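# Seat the arrow gear on the pin, arrow aimed at mark

## Task

Take the loose gear that carries a painted arrow and set it on the pin with the arrow face on top, pushed fully down, and turned so the arrow points toward the mark on the collar; it only counts if the gear stays like that by itself, without a gripper holding it.

## Robot and tools

Robot: two arms, left_arm and right_arm, each with a parallel two-finger gripper. The names are labels only; left_arm sits on the +y side of the scene. The bases may be tilted and may stand on mounting plates joined by a metal frame behind them; plates and frame are fixed obstacles, and a "too close" warning counts a plate plus its half of the frame as part of that arm.

Frames. Result lines report each gripper in one shared scene frame: origin on the table top midway between the arms, +z up, +x out over the table. Position is end_effector_position in metres (the point between the pads when closed); orientation is end_effector_quat_wxyz. Printed hand positions can be slightly off, more so at long reach. In the gripper's own axes, the fingers point along +z and open and close along y. Closed fingertips extend about 19 mm past the reported point (6 mm when fully open), and closing pushes the tips about 13 mm further out, so leave that clearance above the table.

Row layout (used by execute_actions and move). One row is 16 numbers in [-1, 1] covering both arms, even if only one moves: left_arm dx, dy, dz, rx, ry, rz, left_gripper position, speed, then the same eight for right_arm and right_gripper. dx..rz are an offset, not a pose: they are measured in that gripper's own axes from its measured pose at the start of the action (for a call's first action, the last pose a result showed). Scale: 1.0 = 0.6 m for dx, dy, dz and 180 degrees for the rotation vector rx, ry, rz. Gripper position is absolute: +1 fully open (85 mm), 0 about 41 mm, pads touch near -0.8, -1 closes until blocked. Gripper speed sets how fast the gap changes: about 20 mm/s at -1, 85 at 0, 150 at +1. To leave a gripper alone, resend its previous position and speed; a 0 is a real command.

execute_actions(actions): a list of up to 15 actions; each action is a table of up to 15 rows, one per 1/30 s step; a short table repeats its final row to fill 15 steps. Every row in an action is relative to that action's start pose, not to the previous row. Each step the target is clipped to within 70 mm and 16 degrees of the measured pose, so large offsets need several actions; afterward the arm goes no farther than its last clipped target. An empty list just returns state and images. Results include step readings of end_effector_position; HELD next to an arm means part of that arm's row was held back that step.

move(target, speed, blocking): target is one 16-number row as above, offsets measured from the pose in this scene's latest result showing one. Each gripper follows a straight path; the arms' paths finish together, lasting 0.5 to 10 s (cut off at 10 s). speed is path top speed in m/s, 0.002 to 0.5, default 0.25; turning capped at twice that in rad/s. Grippers take the shorter rotation. Paths do not avoid obstacles or the other arm, grippers can lag, drift and overshoot speed, especially near full reach. Faster moves and targets deeper past contact press harder. Finger numbers are sent at the start. Result adds a "move:" line with the ending (done, off_target, moving, held, fault) and limits: paced means the target was clipped, held means a check blocked some steps (the arm may then jump faster). Distances to target are also given. With blocking=false the result returns after 0.5 s while motion continues; poll with wait(0), and no other rows or moves are accepted until an end is shown (or call stop).

wait(seconds): 0 to 10; arms hold their last command; returns early if a running move ends. stop(): brakes a running move (needs room); fingers keep moving. zoom_image(camera, region): region [x0, y0, x1, y1] in pixels, at most 504x504, from one of cam_head_left, cam_head_right, cam_high, cam_low, cam_left_wrist, cam_right_wrist (all 896x504). finished_scene(scene): ends the current scene by its number, irreversibly; the gear must already sit correctly and stay there.

Gripping: to hold, send position -1 and keep it. To release, send a position wider than the part. For a gentle grip, open, then close to just under the part's width. position_measured_pct is about 50 - 50*position (0 = fully open); stopping below about 90 means something is held or blocking; around 90 or more means the pads closed on nothing or something tiny. Fingers may re-close by themselves if the part slips or is lost. Grip force is roughly 190-235 N per pad.

Other notes: a "pose unreachable" line means the clearance check altered that arm's command. Joint torque hitting its load limit (49.1 N m for waist, shoulder, upper arm roll, elbow; 30.9 N m for forearm roll, wrist pitch, wrist roll; held weight counts) freezes the arm 10 s. Holding loads heats motors: warning at 60 °C, weak braking and sinking at 75 °C. An arm meant to stay still should get its correcting offset in the first call, then zeros. Loose objects may occasionally be nudged by outside pushes. Avoid: knocking anything off the table, dropping or slamming the gear, hard pushes, and collisions between the arms.

Each tool is called as name(argument=value, ...), one argument or row to a line, values as JSON.

## Session

I'll start by looking at the current state of the scene.

execute_actions(
  actions=[],
)

Scene clock: 0.00 s.
left_arm: end_effector_position=(+0.3816, +0.5230, +0.2596) position_measured_pct=0.0 end_effector_quat_wxyz=(+0.257, -0.069, +0.964, +0.020) | right_arm: end_effector_position=(+0.3479, -0.8161, +0.1778) position_measured_pct=0.0 end_effector_quat_wxyz=(+0.440, +0.197, +0.785, -0.389)
Joint positions: left_arm=[-0.478  0.579 -0.071  2.18  -0.253 -0.247  1.228] | right_arm=[ 0.711  1.32   0.713  1.894 -0.206 -1.387  1.481]
Joint velocities: left_arm=[ 0.    -0.     0.001  0.     0.001 -0.001  0.   ] | right_arm=[ 0.     0.001  0.    -0.001 -0.     0.     0.001]
Hand target (left_arm): +0.382, +0.523, +0.260; +0.257, -0.069, +0.964, +0.020
Hand target (right_arm): +0.348, -0.816, +0.178; +0.440, +0.197, +0.785, -0.389

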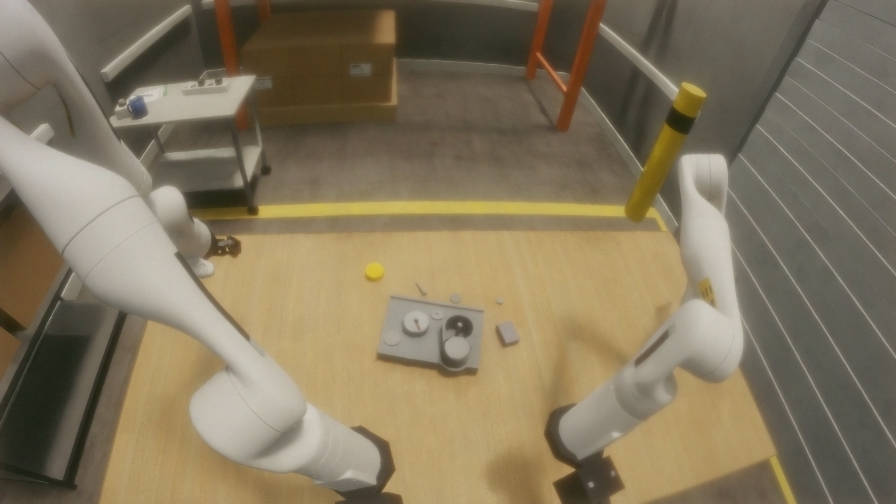

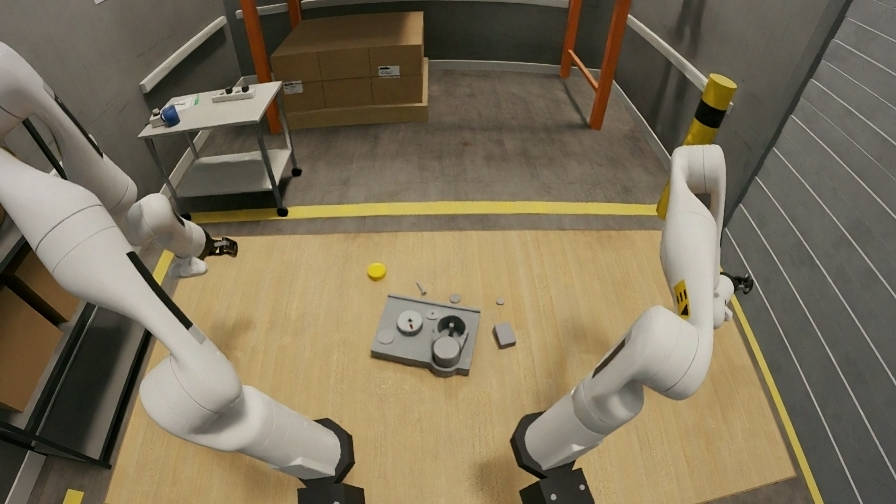

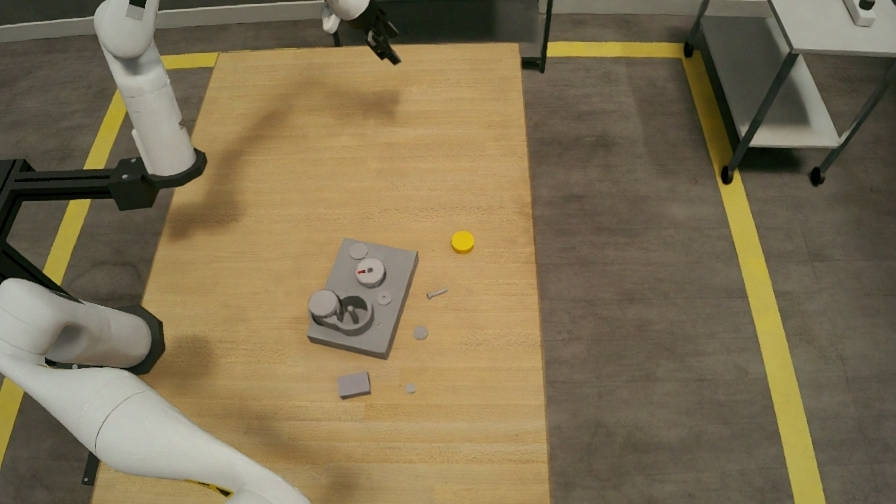

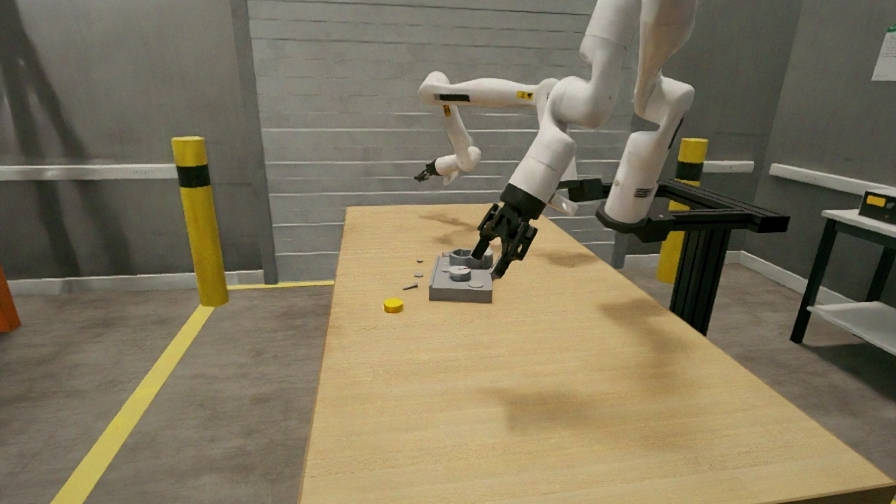

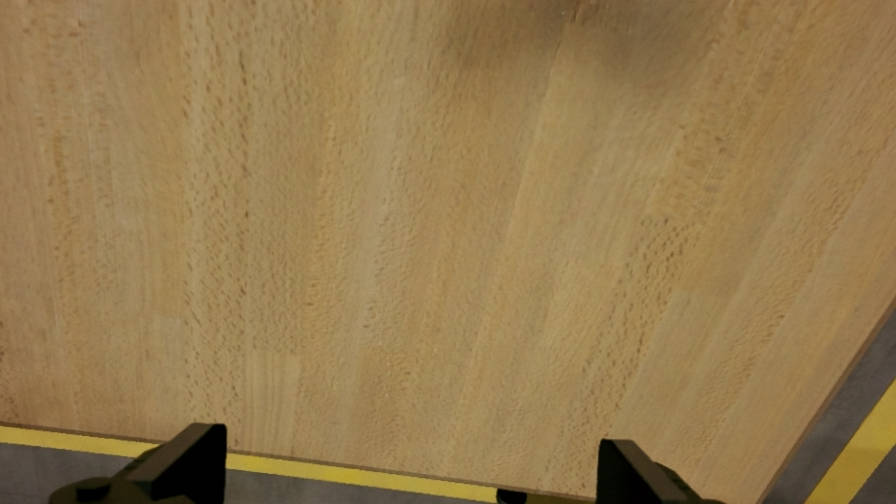

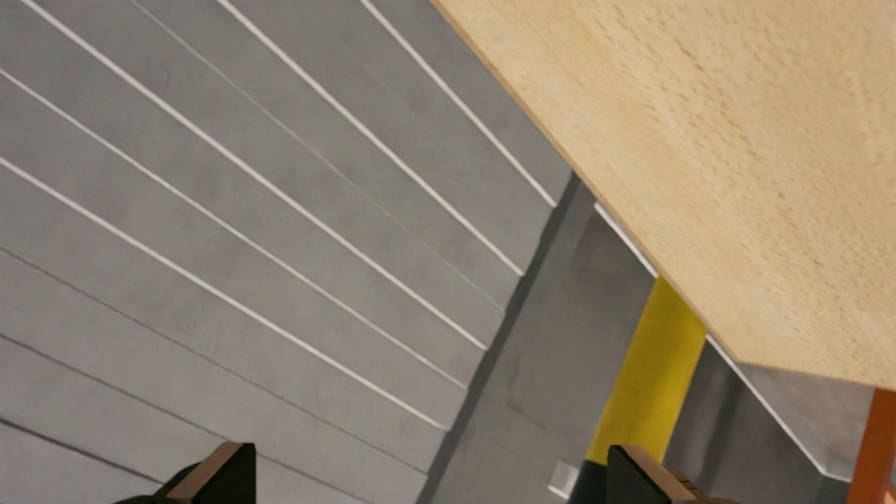

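zoom_image(
  camera="cam_high",
  region=[280, 220, 500, 410],
)

zoom_image(
  camera="cam_head_left",
  region=[350, 250, 540, 390],
)

zoom_image(
  camera="cam_head_right",
  region=[350, 250, 540, 390],
)

zoom_image(
  camera="cam_low",
  region=[370, 200, 560, 330],
)

Region (280, 220, 500, 410) of cam_high's 896x504 image, scaled by 2.291, with more detail than that image has; it fills the top 435 rows of this view, and the rest is white.

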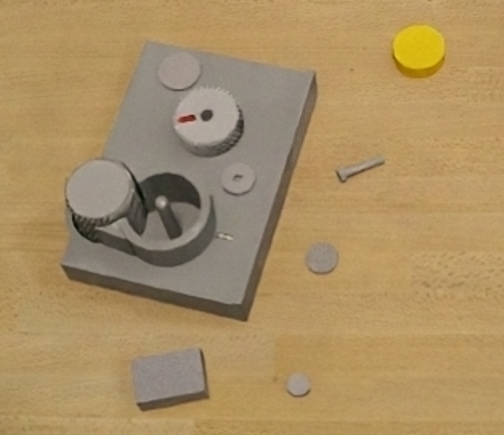

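Region (350, 250, 540, 390) of cam_head_left's 896x504 image, scaled by 2.653, with more detail than that image has; it fills the top 371 rows of this view, and the rest is white.

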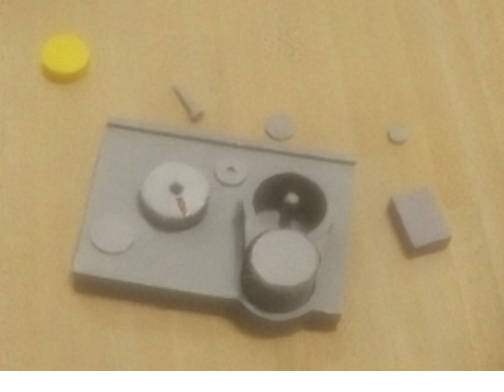

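Region (350, 250, 540, 390) of cam_head_right's 896x504 image, scaled by 2.653, with more detail than that image has; it fills the top 371 rows of this view, and the rest is white.

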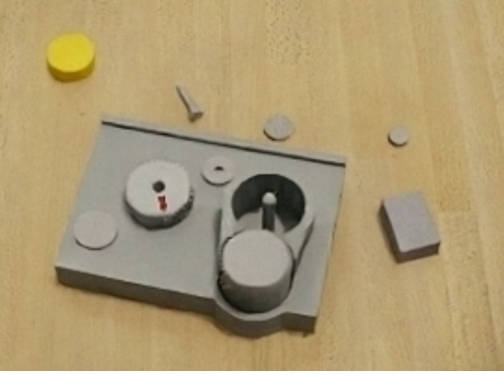

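Region (370, 200, 560, 330) of cam_low's 896x504 image, scaled by 2.653, with more detail than that image has; it fills the top 345 rows of this view, and the rest is white.

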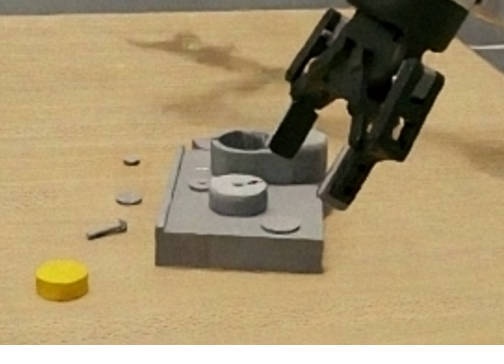

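zoom_image(
  camera="cam_high",
  region=[300, 250, 400, 350],
)

zoom_image(
  camera="cam_head_right",
  region=[390, 300, 490, 385],
)

Region (300, 250, 400, 350) of cam_high's 896x504 image, scaled by 5.040, with more detail than that image has.

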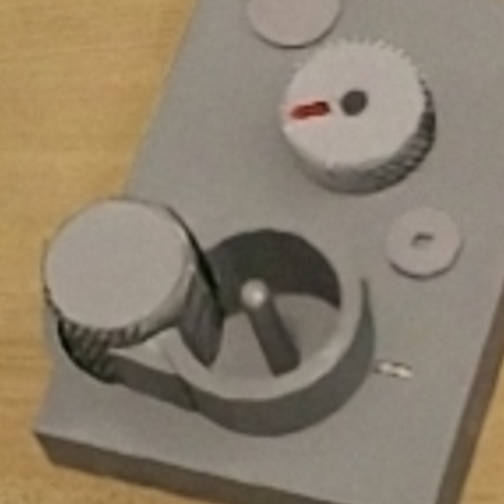

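Region (390, 300, 490, 385) of cam_head_right's 896x504 image, scaled by 5.040, with more detail than that image has; it fills the top 428 rows of this view, and the rest is white.

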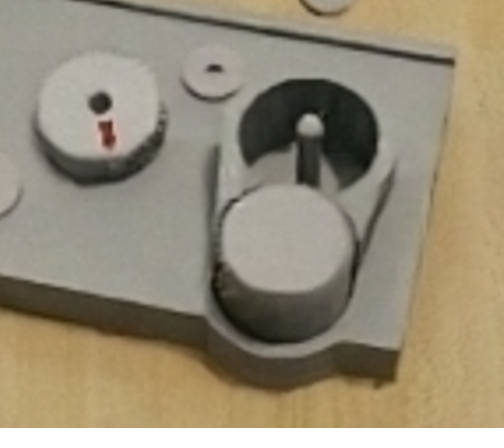

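move(
  target=[0.1356,-0.7751,-0.0622,0.0129,0.1656,0.0445,1,0, 0,0,0,0,0,0,1,0],
  speed=0.3,
)

Scene clock: 16.43 s.
left_arm: end_effector_position=(+0.3604, +0.0480, +0.2528) position_measured_pct=0.0 end_effector_quat_wxyz=(+0.002, +0.001, +1.000, -0.002) | right_arm: end_effector_position=(+0.3479, -0.8161, +0.1778) position_measured_pct=0.0 end_effector_quat_wxyz=(+0.440, +0.197, +0.785, -0.389)
Joint positions: left_arm=[ 0.978  1.064 -0.583  1.709  0.389  0.664  1.721] | right_arm=[ 0.711  1.32   0.713  1.894 -0.206 -1.387  1.481]
Joint velocities: left_arm=[ 0.004  0.011  0.002 -0.008 -0.004  0.008  0.005] | right_arm=[ 0.     0.    -0.001  0.001  0.    -0.    -0.   ]
Hand target (left_arm): +0.360, +0.048, +0.252; +0.002, +0.001, +1.000, -0.002
Hand target (right_arm): +0.348, -0.816, +0.178; +0.440, +0.197, +0.785, -0.389
Off the commanded pose (left_arm): 0.003 m, 0 deg.
Off the commanded pose (right_arm): 0.000 m, 0 deg.
move: done

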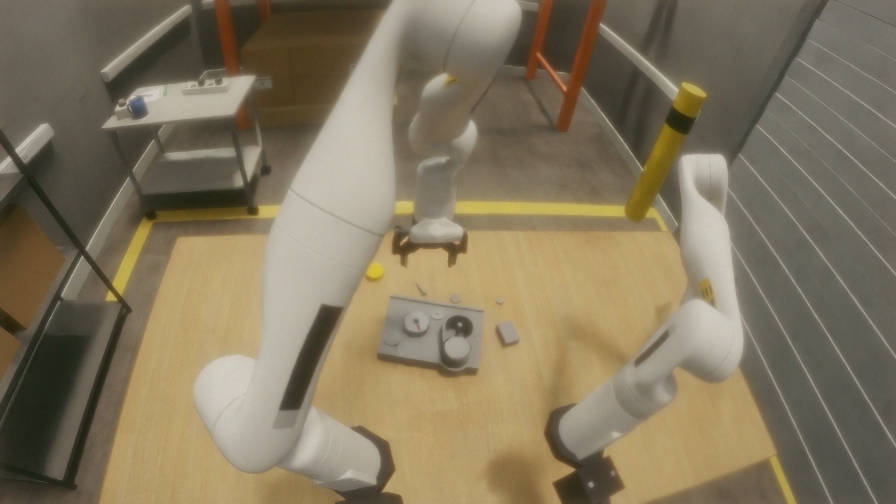

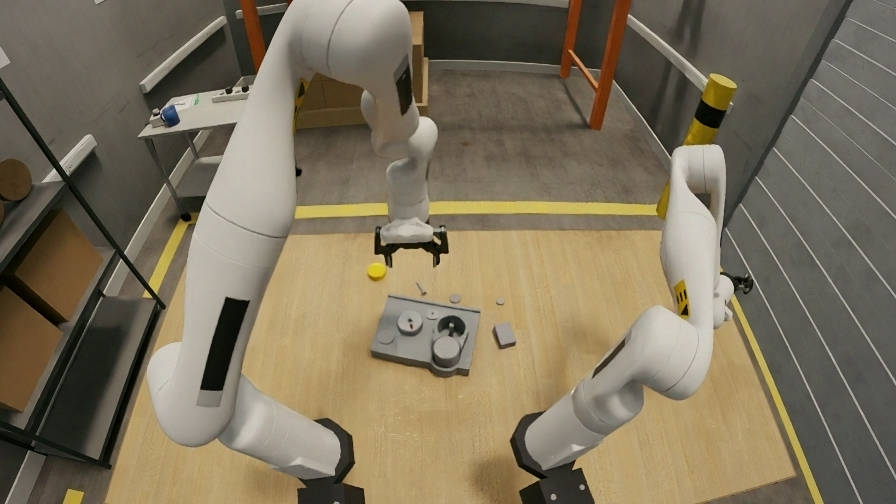

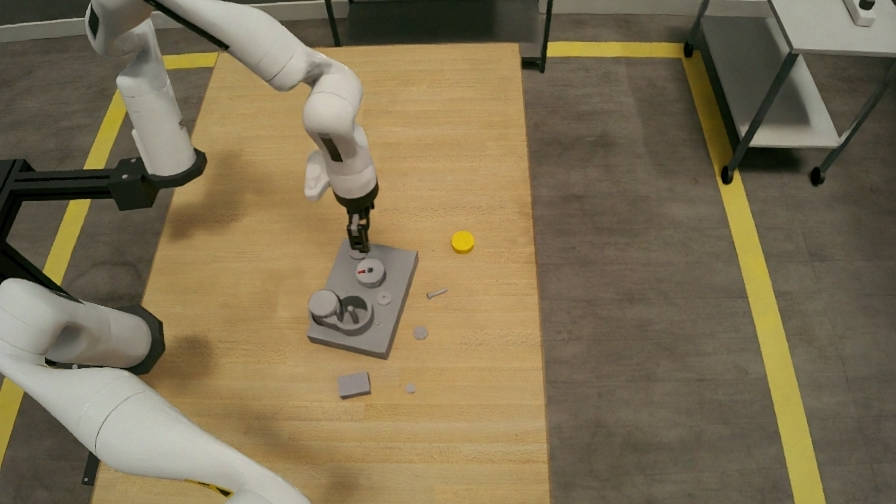

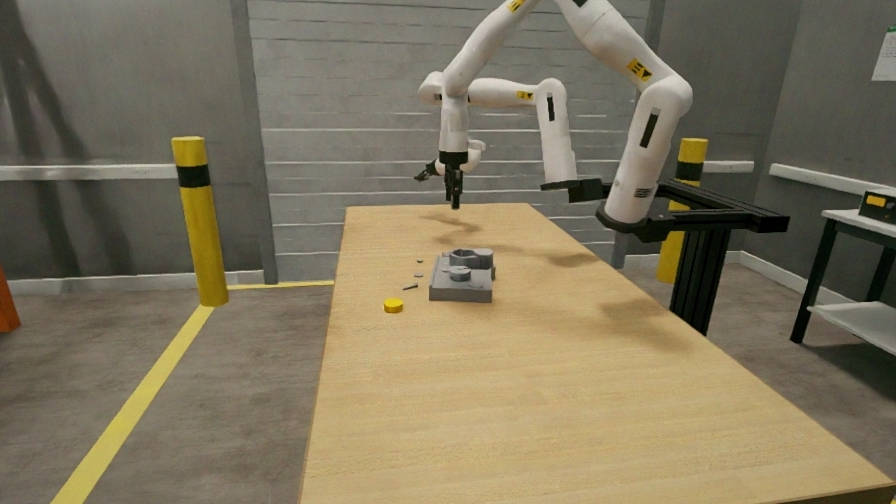

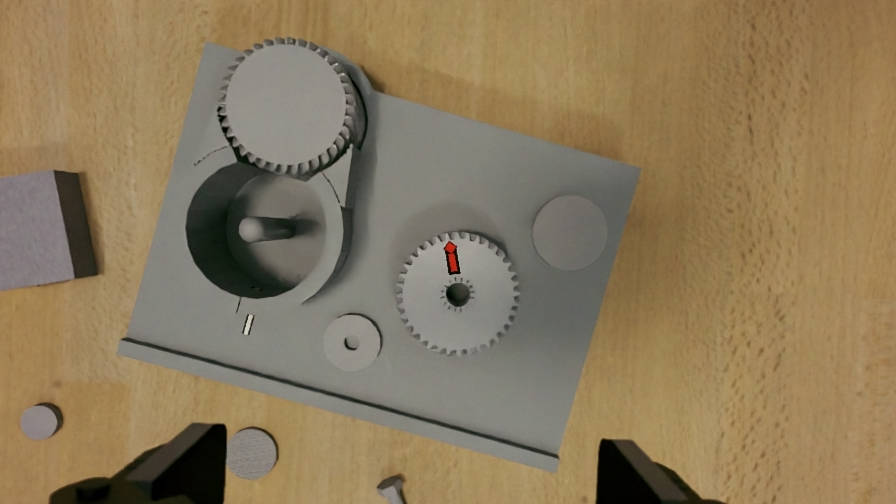

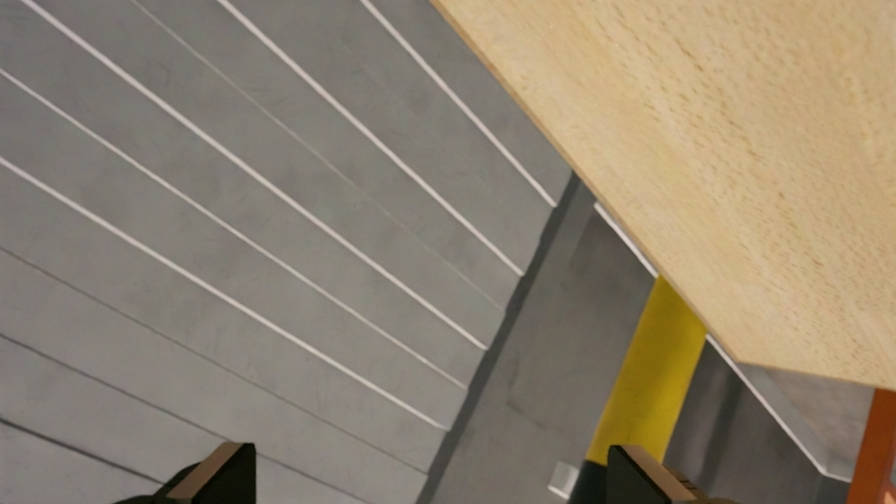

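zoom_image(
  camera="cam_left_wrist",
  region=[150, 20, 400, 270],
)

zoom_image(
  camera="cam_left_wrist",
  region=[170, 150, 370, 350],
)

zoom_image(
  camera="cam_left_wrist",
  region=[380, 215, 540, 375],
)

zoom_image(
  camera="cam_low",
  region=[420, 235, 510, 310],
)

Region (150, 20, 400, 270) of cam_left_wrist's 896x504 image, scaled by 2.016.

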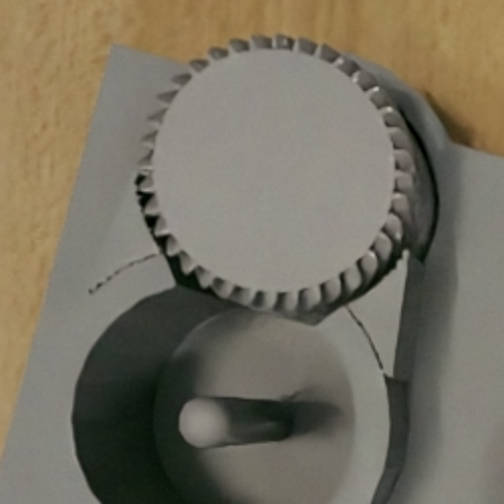

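Region (170, 150, 370, 350) of cam_left_wrist's 896x504 image, scaled by 2.520.

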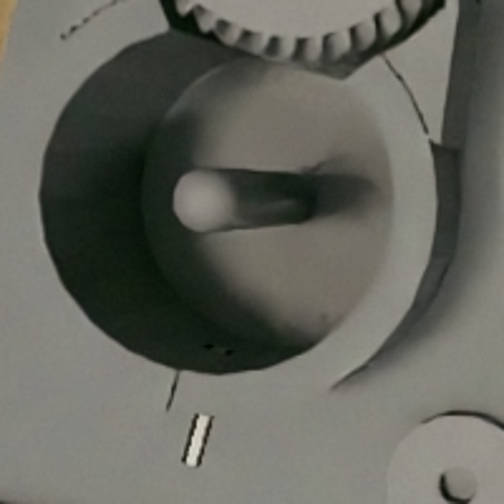

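Region (380, 215, 540, 375) of cam_left_wrist's 896x504 image, scaled by 3.150.

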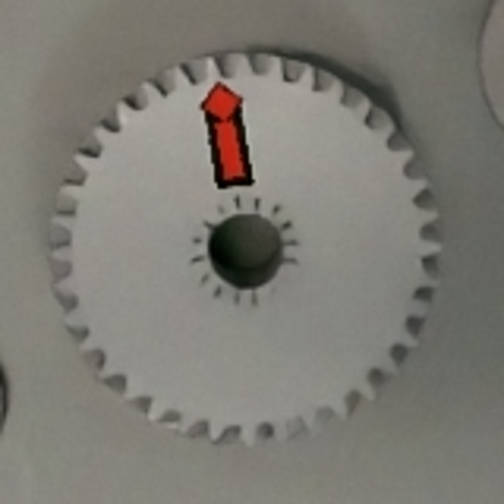

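Region (420, 235, 510, 310) of cam_low's 896x504 image, scaled by 5.600, with more detail than that image has.

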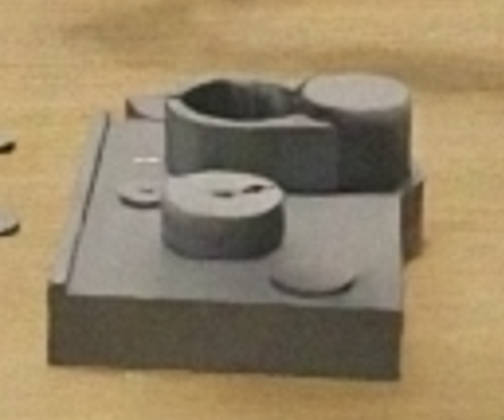

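move(
  target=[0,-0.1417,0,0,0,0,1,0, 0,0,0,0,0,0,1,0],
  speed=0.2,
)

Scene clock: 30.57 s.
left_arm: end_effector_position=(+0.3604, -0.0372, +0.2537) position_measured_pct=0.0 end_effector_quat_wxyz=(+0.002, +0.001, +1.000, -0.003) | right_arm: end_effector_position=(+0.3479, -0.8161, +0.1778) position_measured_pct=0.0 end_effector_quat_wxyz=(+0.440, +0.197, +0.785, -0.389)
Joint positions: left_arm=[ 1.082  1.163 -0.574  1.525  0.408  0.785  1.877] | right_arm=[ 0.711  1.32   0.713  1.894 -0.206 -1.387  1.481]
Joint velocities: left_arm=[ 0.003  0.007  0.    -0.005 -0.001  0.003  0.003] | right_arm=[ 0.     0.    -0.    -0.001  0.     0.    -0.   ]
Hand target (left_arm): +0.360, -0.037, +0.253; +0.002, +0.001, +1.000, -0.002
Hand target (right_arm): +0.348, -0.816, +0.178; +0.440, +0.197, +0.785, -0.389
Off the commanded pose (left_arm): 0.000 m, 0 deg.
Off the commanded pose (right_arm): 0.000 m, 0 deg.
move: done

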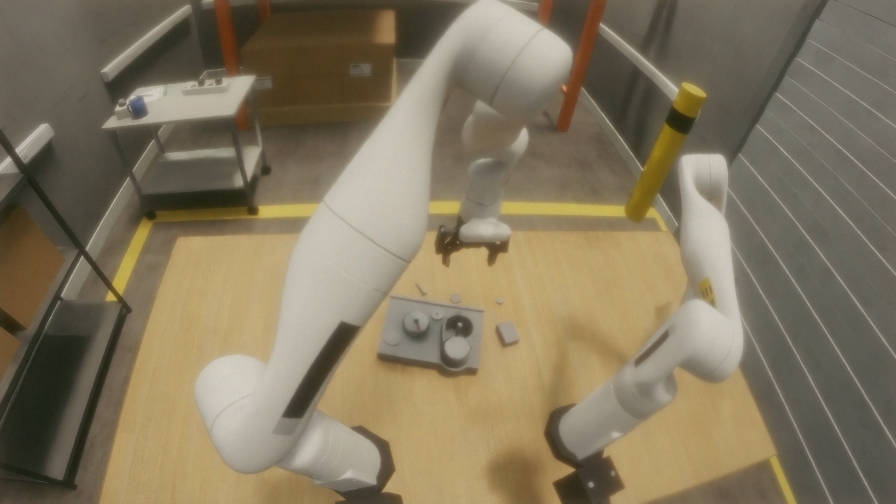

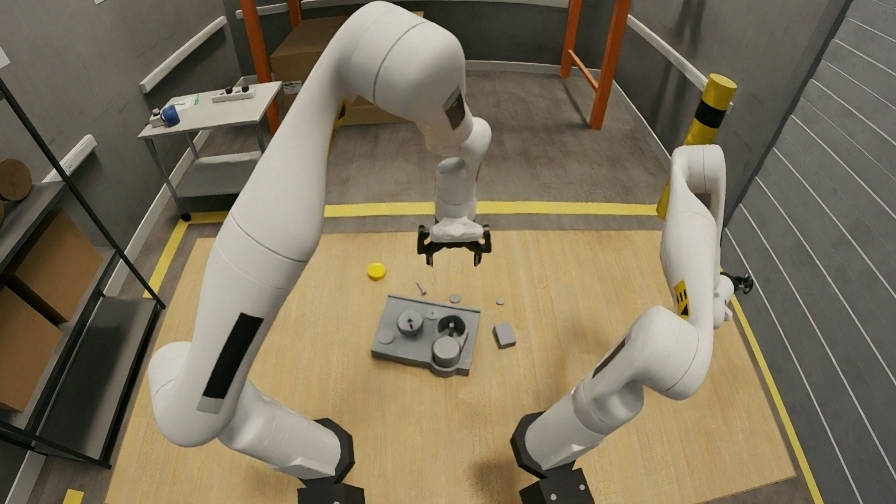

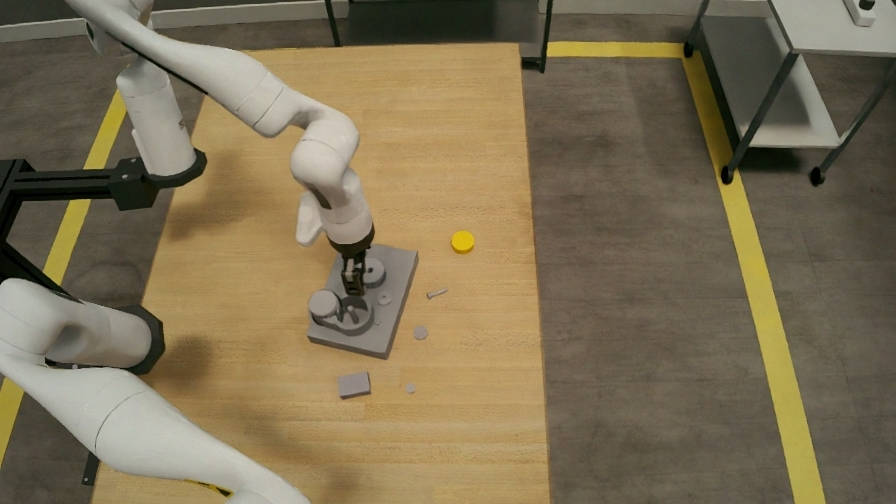

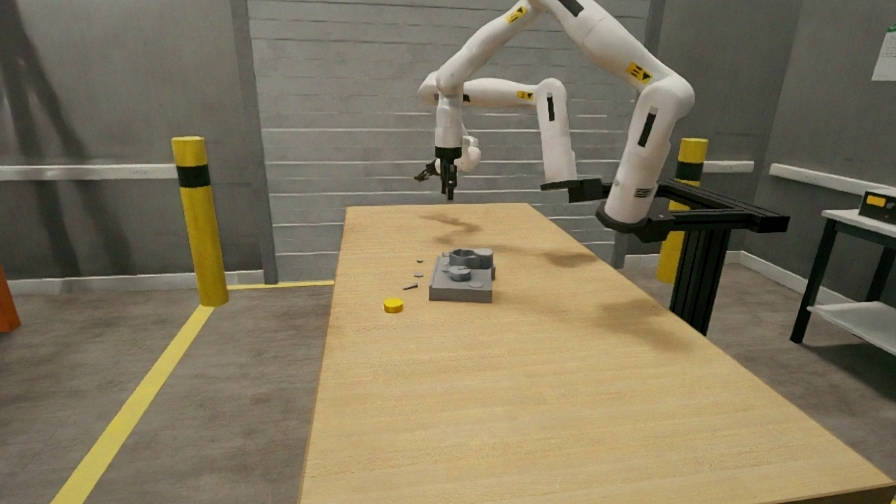

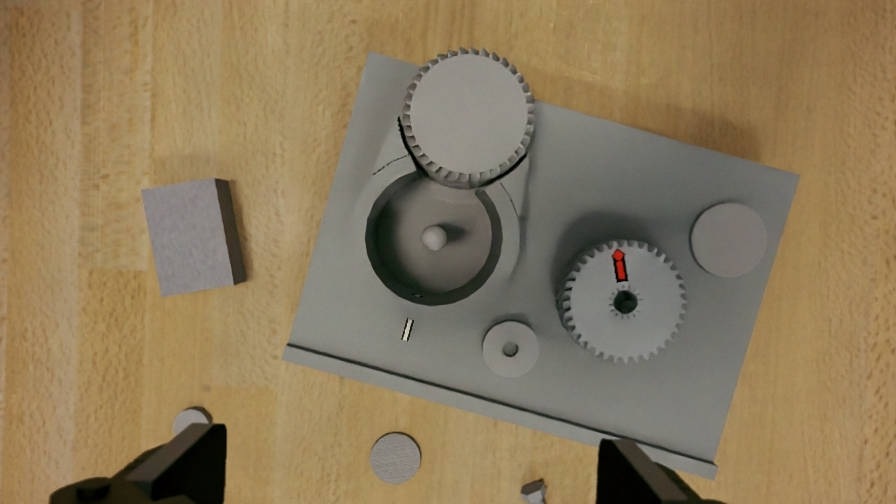

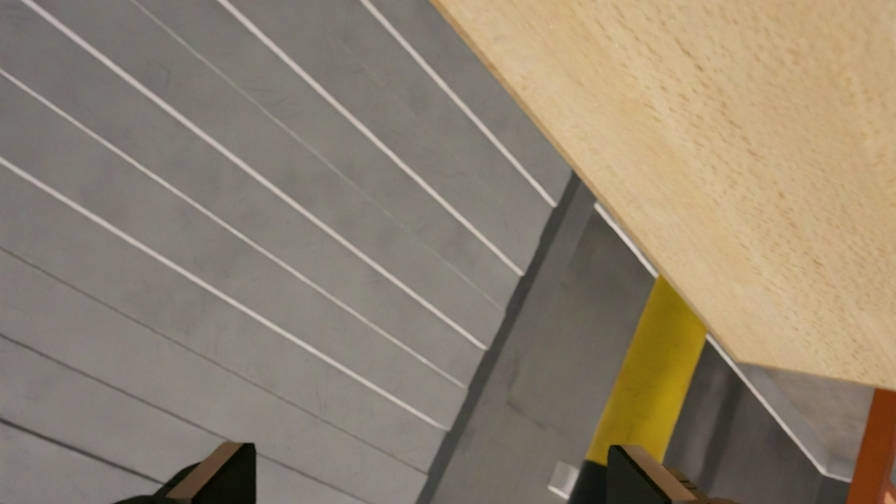

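zoom_image(
  camera="cam_left_wrist",
  region=[340, 150, 540, 350],
)

zoom_image(
  camera="cam_left_wrist",
  region=[380, 30, 560, 210],
)

zoom_image(
  camera="cam_left_wrist",
  region=[540, 220, 700, 380],
)

Region (340, 150, 540, 350) of cam_left_wrist's 896x504 image, scaled by 2.520.

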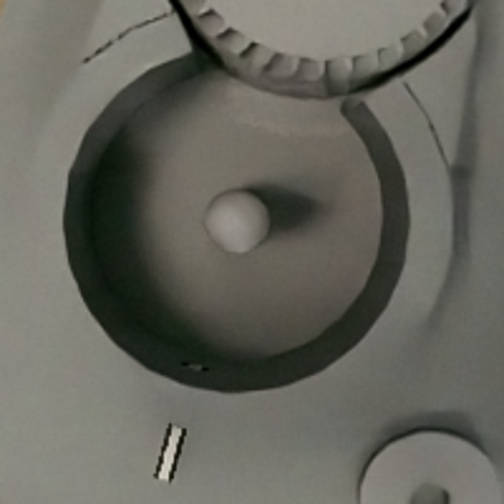

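Region (380, 30, 560, 210) of cam_left_wrist's 896x504 image, scaled by 2.800.

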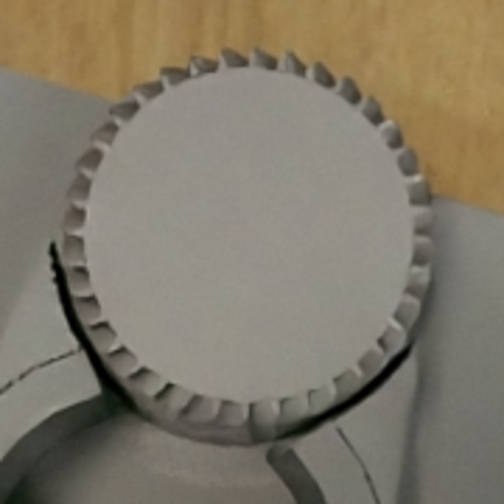

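Region (540, 220, 700, 380) of cam_left_wrist's 896x504 image, scaled by 3.150.

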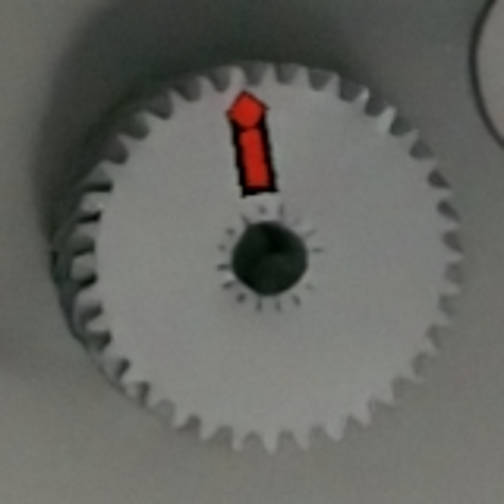

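move(
  target=[0,0,0.1667,0,0,0,1,0, 0,0,0,0,0,0,1,0],
  speed=0.2,
)

Scene clock: 50.47 s.
left_arm: end_effector_position=(+0.3607, -0.0380, +0.1537) position_measured_pct=0.0 end_effector_quat_wxyz=(+0.002, +0.001, +1.000, -0.003) | right_arm: end_effector_position=(+0.3479, -0.8161, +0.1778) position_measured_pct=0.0 end_effector_quat_wxyz=(+0.440, +0.197, +0.785, -0.389)
Joint positions: left_arm=[ 1.009  1.335 -0.504  1.515  0.47   0.606  1.83 ] | right_arm=[ 0.711  1.32   0.713  1.894 -0.206 -1.387  1.481]
Joint velocities: left_arm=[-0.002  0.004  0.001 -0.001  0.     0.    -0.   ] | right_arm=[ 0.  0.  0. -0. -0.  0.  0.]
Hand target (left_arm): +0.361, -0.038, +0.153; +0.002, +0.001, +1.000, -0.003
Hand target (right_arm): +0.348, -0.816, +0.178; +0.440, +0.197, +0.785, -0.389
Off the commanded pose (left_arm): 0.000 m, 0 deg.
Off the commanded pose (right_arm): 0.000 m, 0 deg.
move: done

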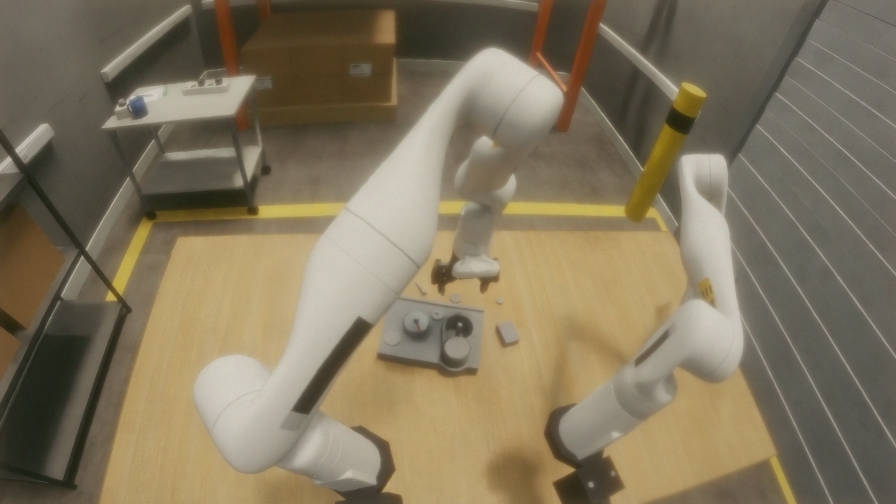

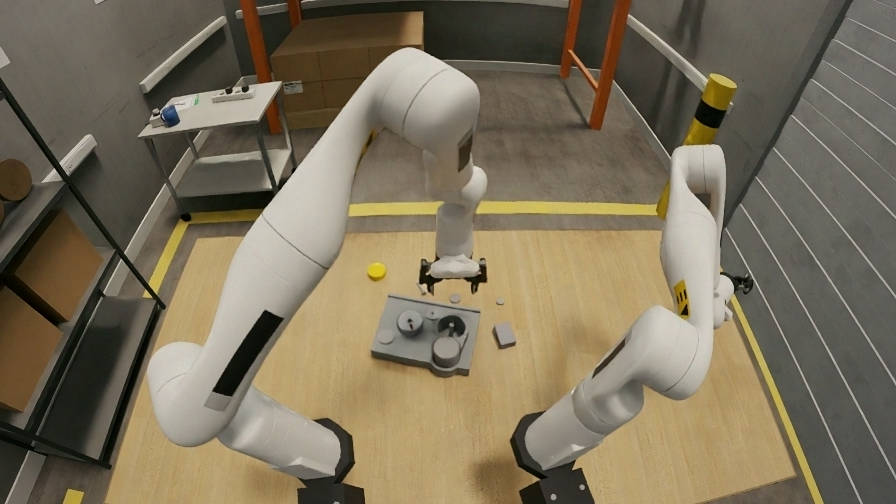

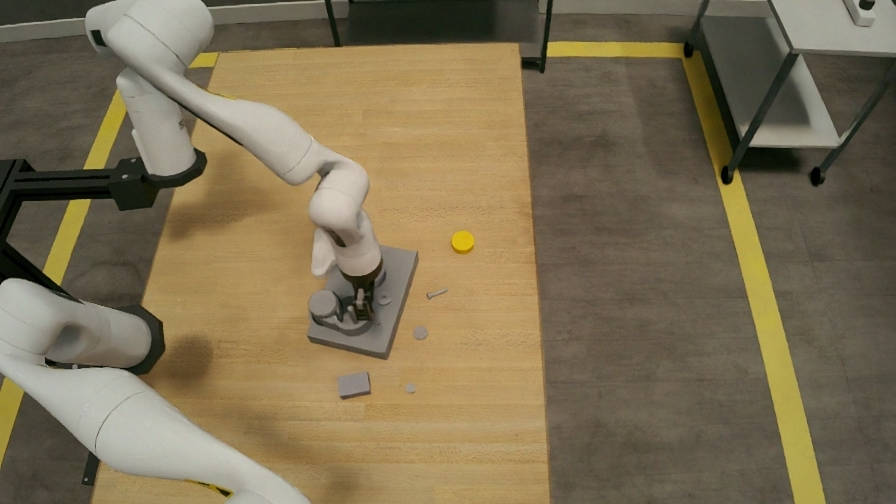

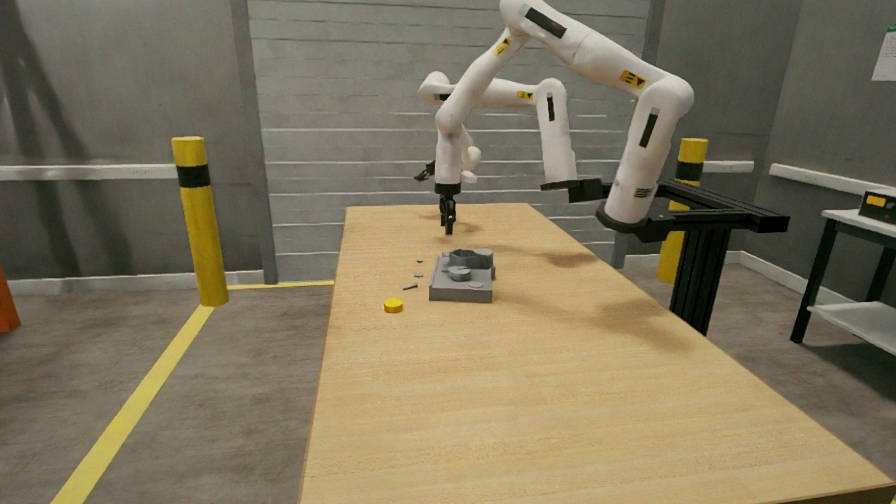

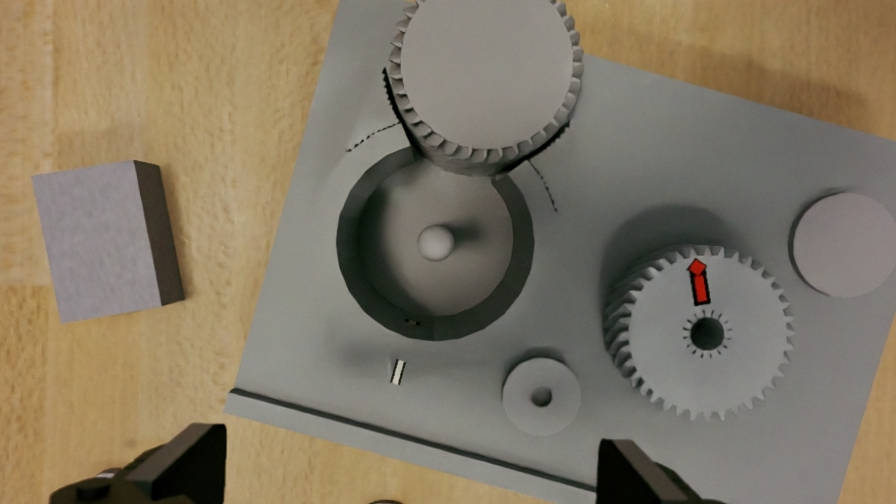

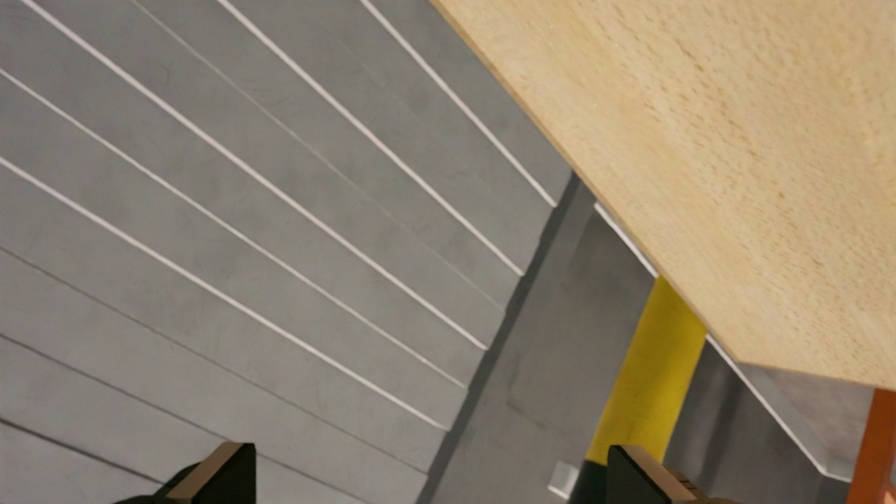

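zoom_image(
  camera="cam_left_wrist",
  region=[310, 140, 562, 392],
)

zoom_image(
  camera="cam_left_wrist",
  region=[370, 0, 600, 200],
)

zoom_image(
  camera="cam_left_wrist",
  region=[590, 225, 810, 435],
)

Region (310, 140, 562, 392) of cam_left_wrist's 896x504 image, scaled by 2.000.

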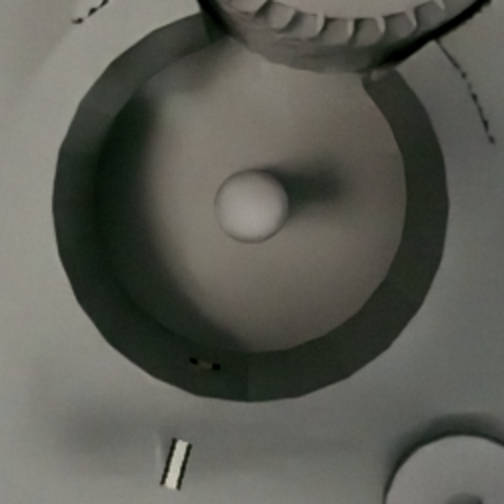

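Region (370, 0, 600, 200) of cam_left_wrist's 896x504 image, scaled by 2.191; it fills the top 438 rows of this view, and the rest is white.

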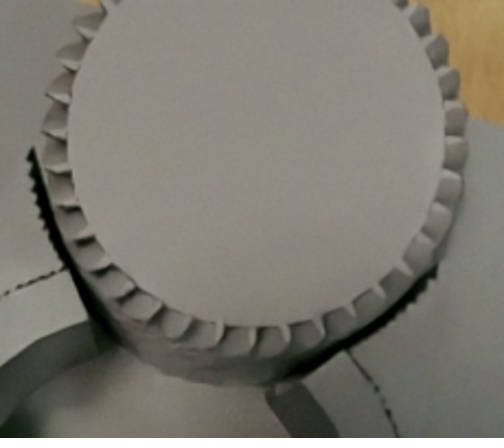

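Region (590, 225, 810, 435) of cam_left_wrist's 896x504 image, scaled by 2.291; it fills the top 481 rows of this view, and the rest is white.

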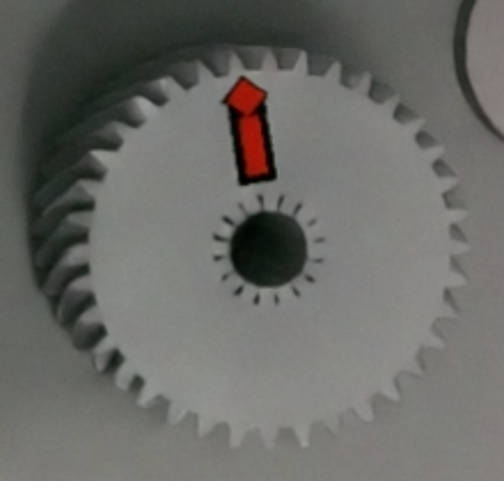

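zoom_image(
  camera="cam_left_wrist",
  region=[595, 250, 695, 400],
)

zoom_image(
  camera="cam_left_wrist",
  region=[400, 100, 540, 200],
)

Region (595, 250, 695, 400) of cam_left_wrist's 896x504 image, scaled by 3.360.

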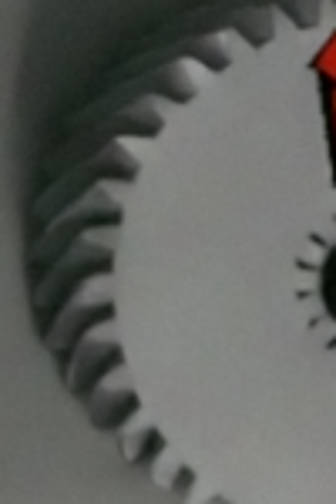

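Region (400, 100, 540, 200) of cam_left_wrist's 896x504 image, scaled by 3.600; it fills the top 360 rows of this view, and the rest is white.

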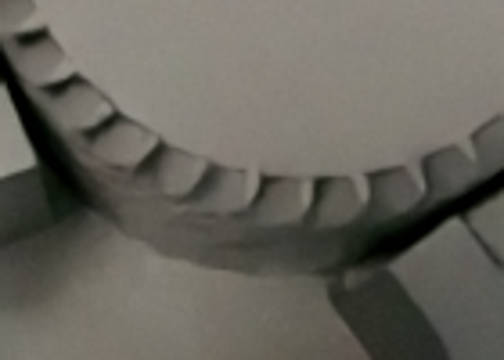

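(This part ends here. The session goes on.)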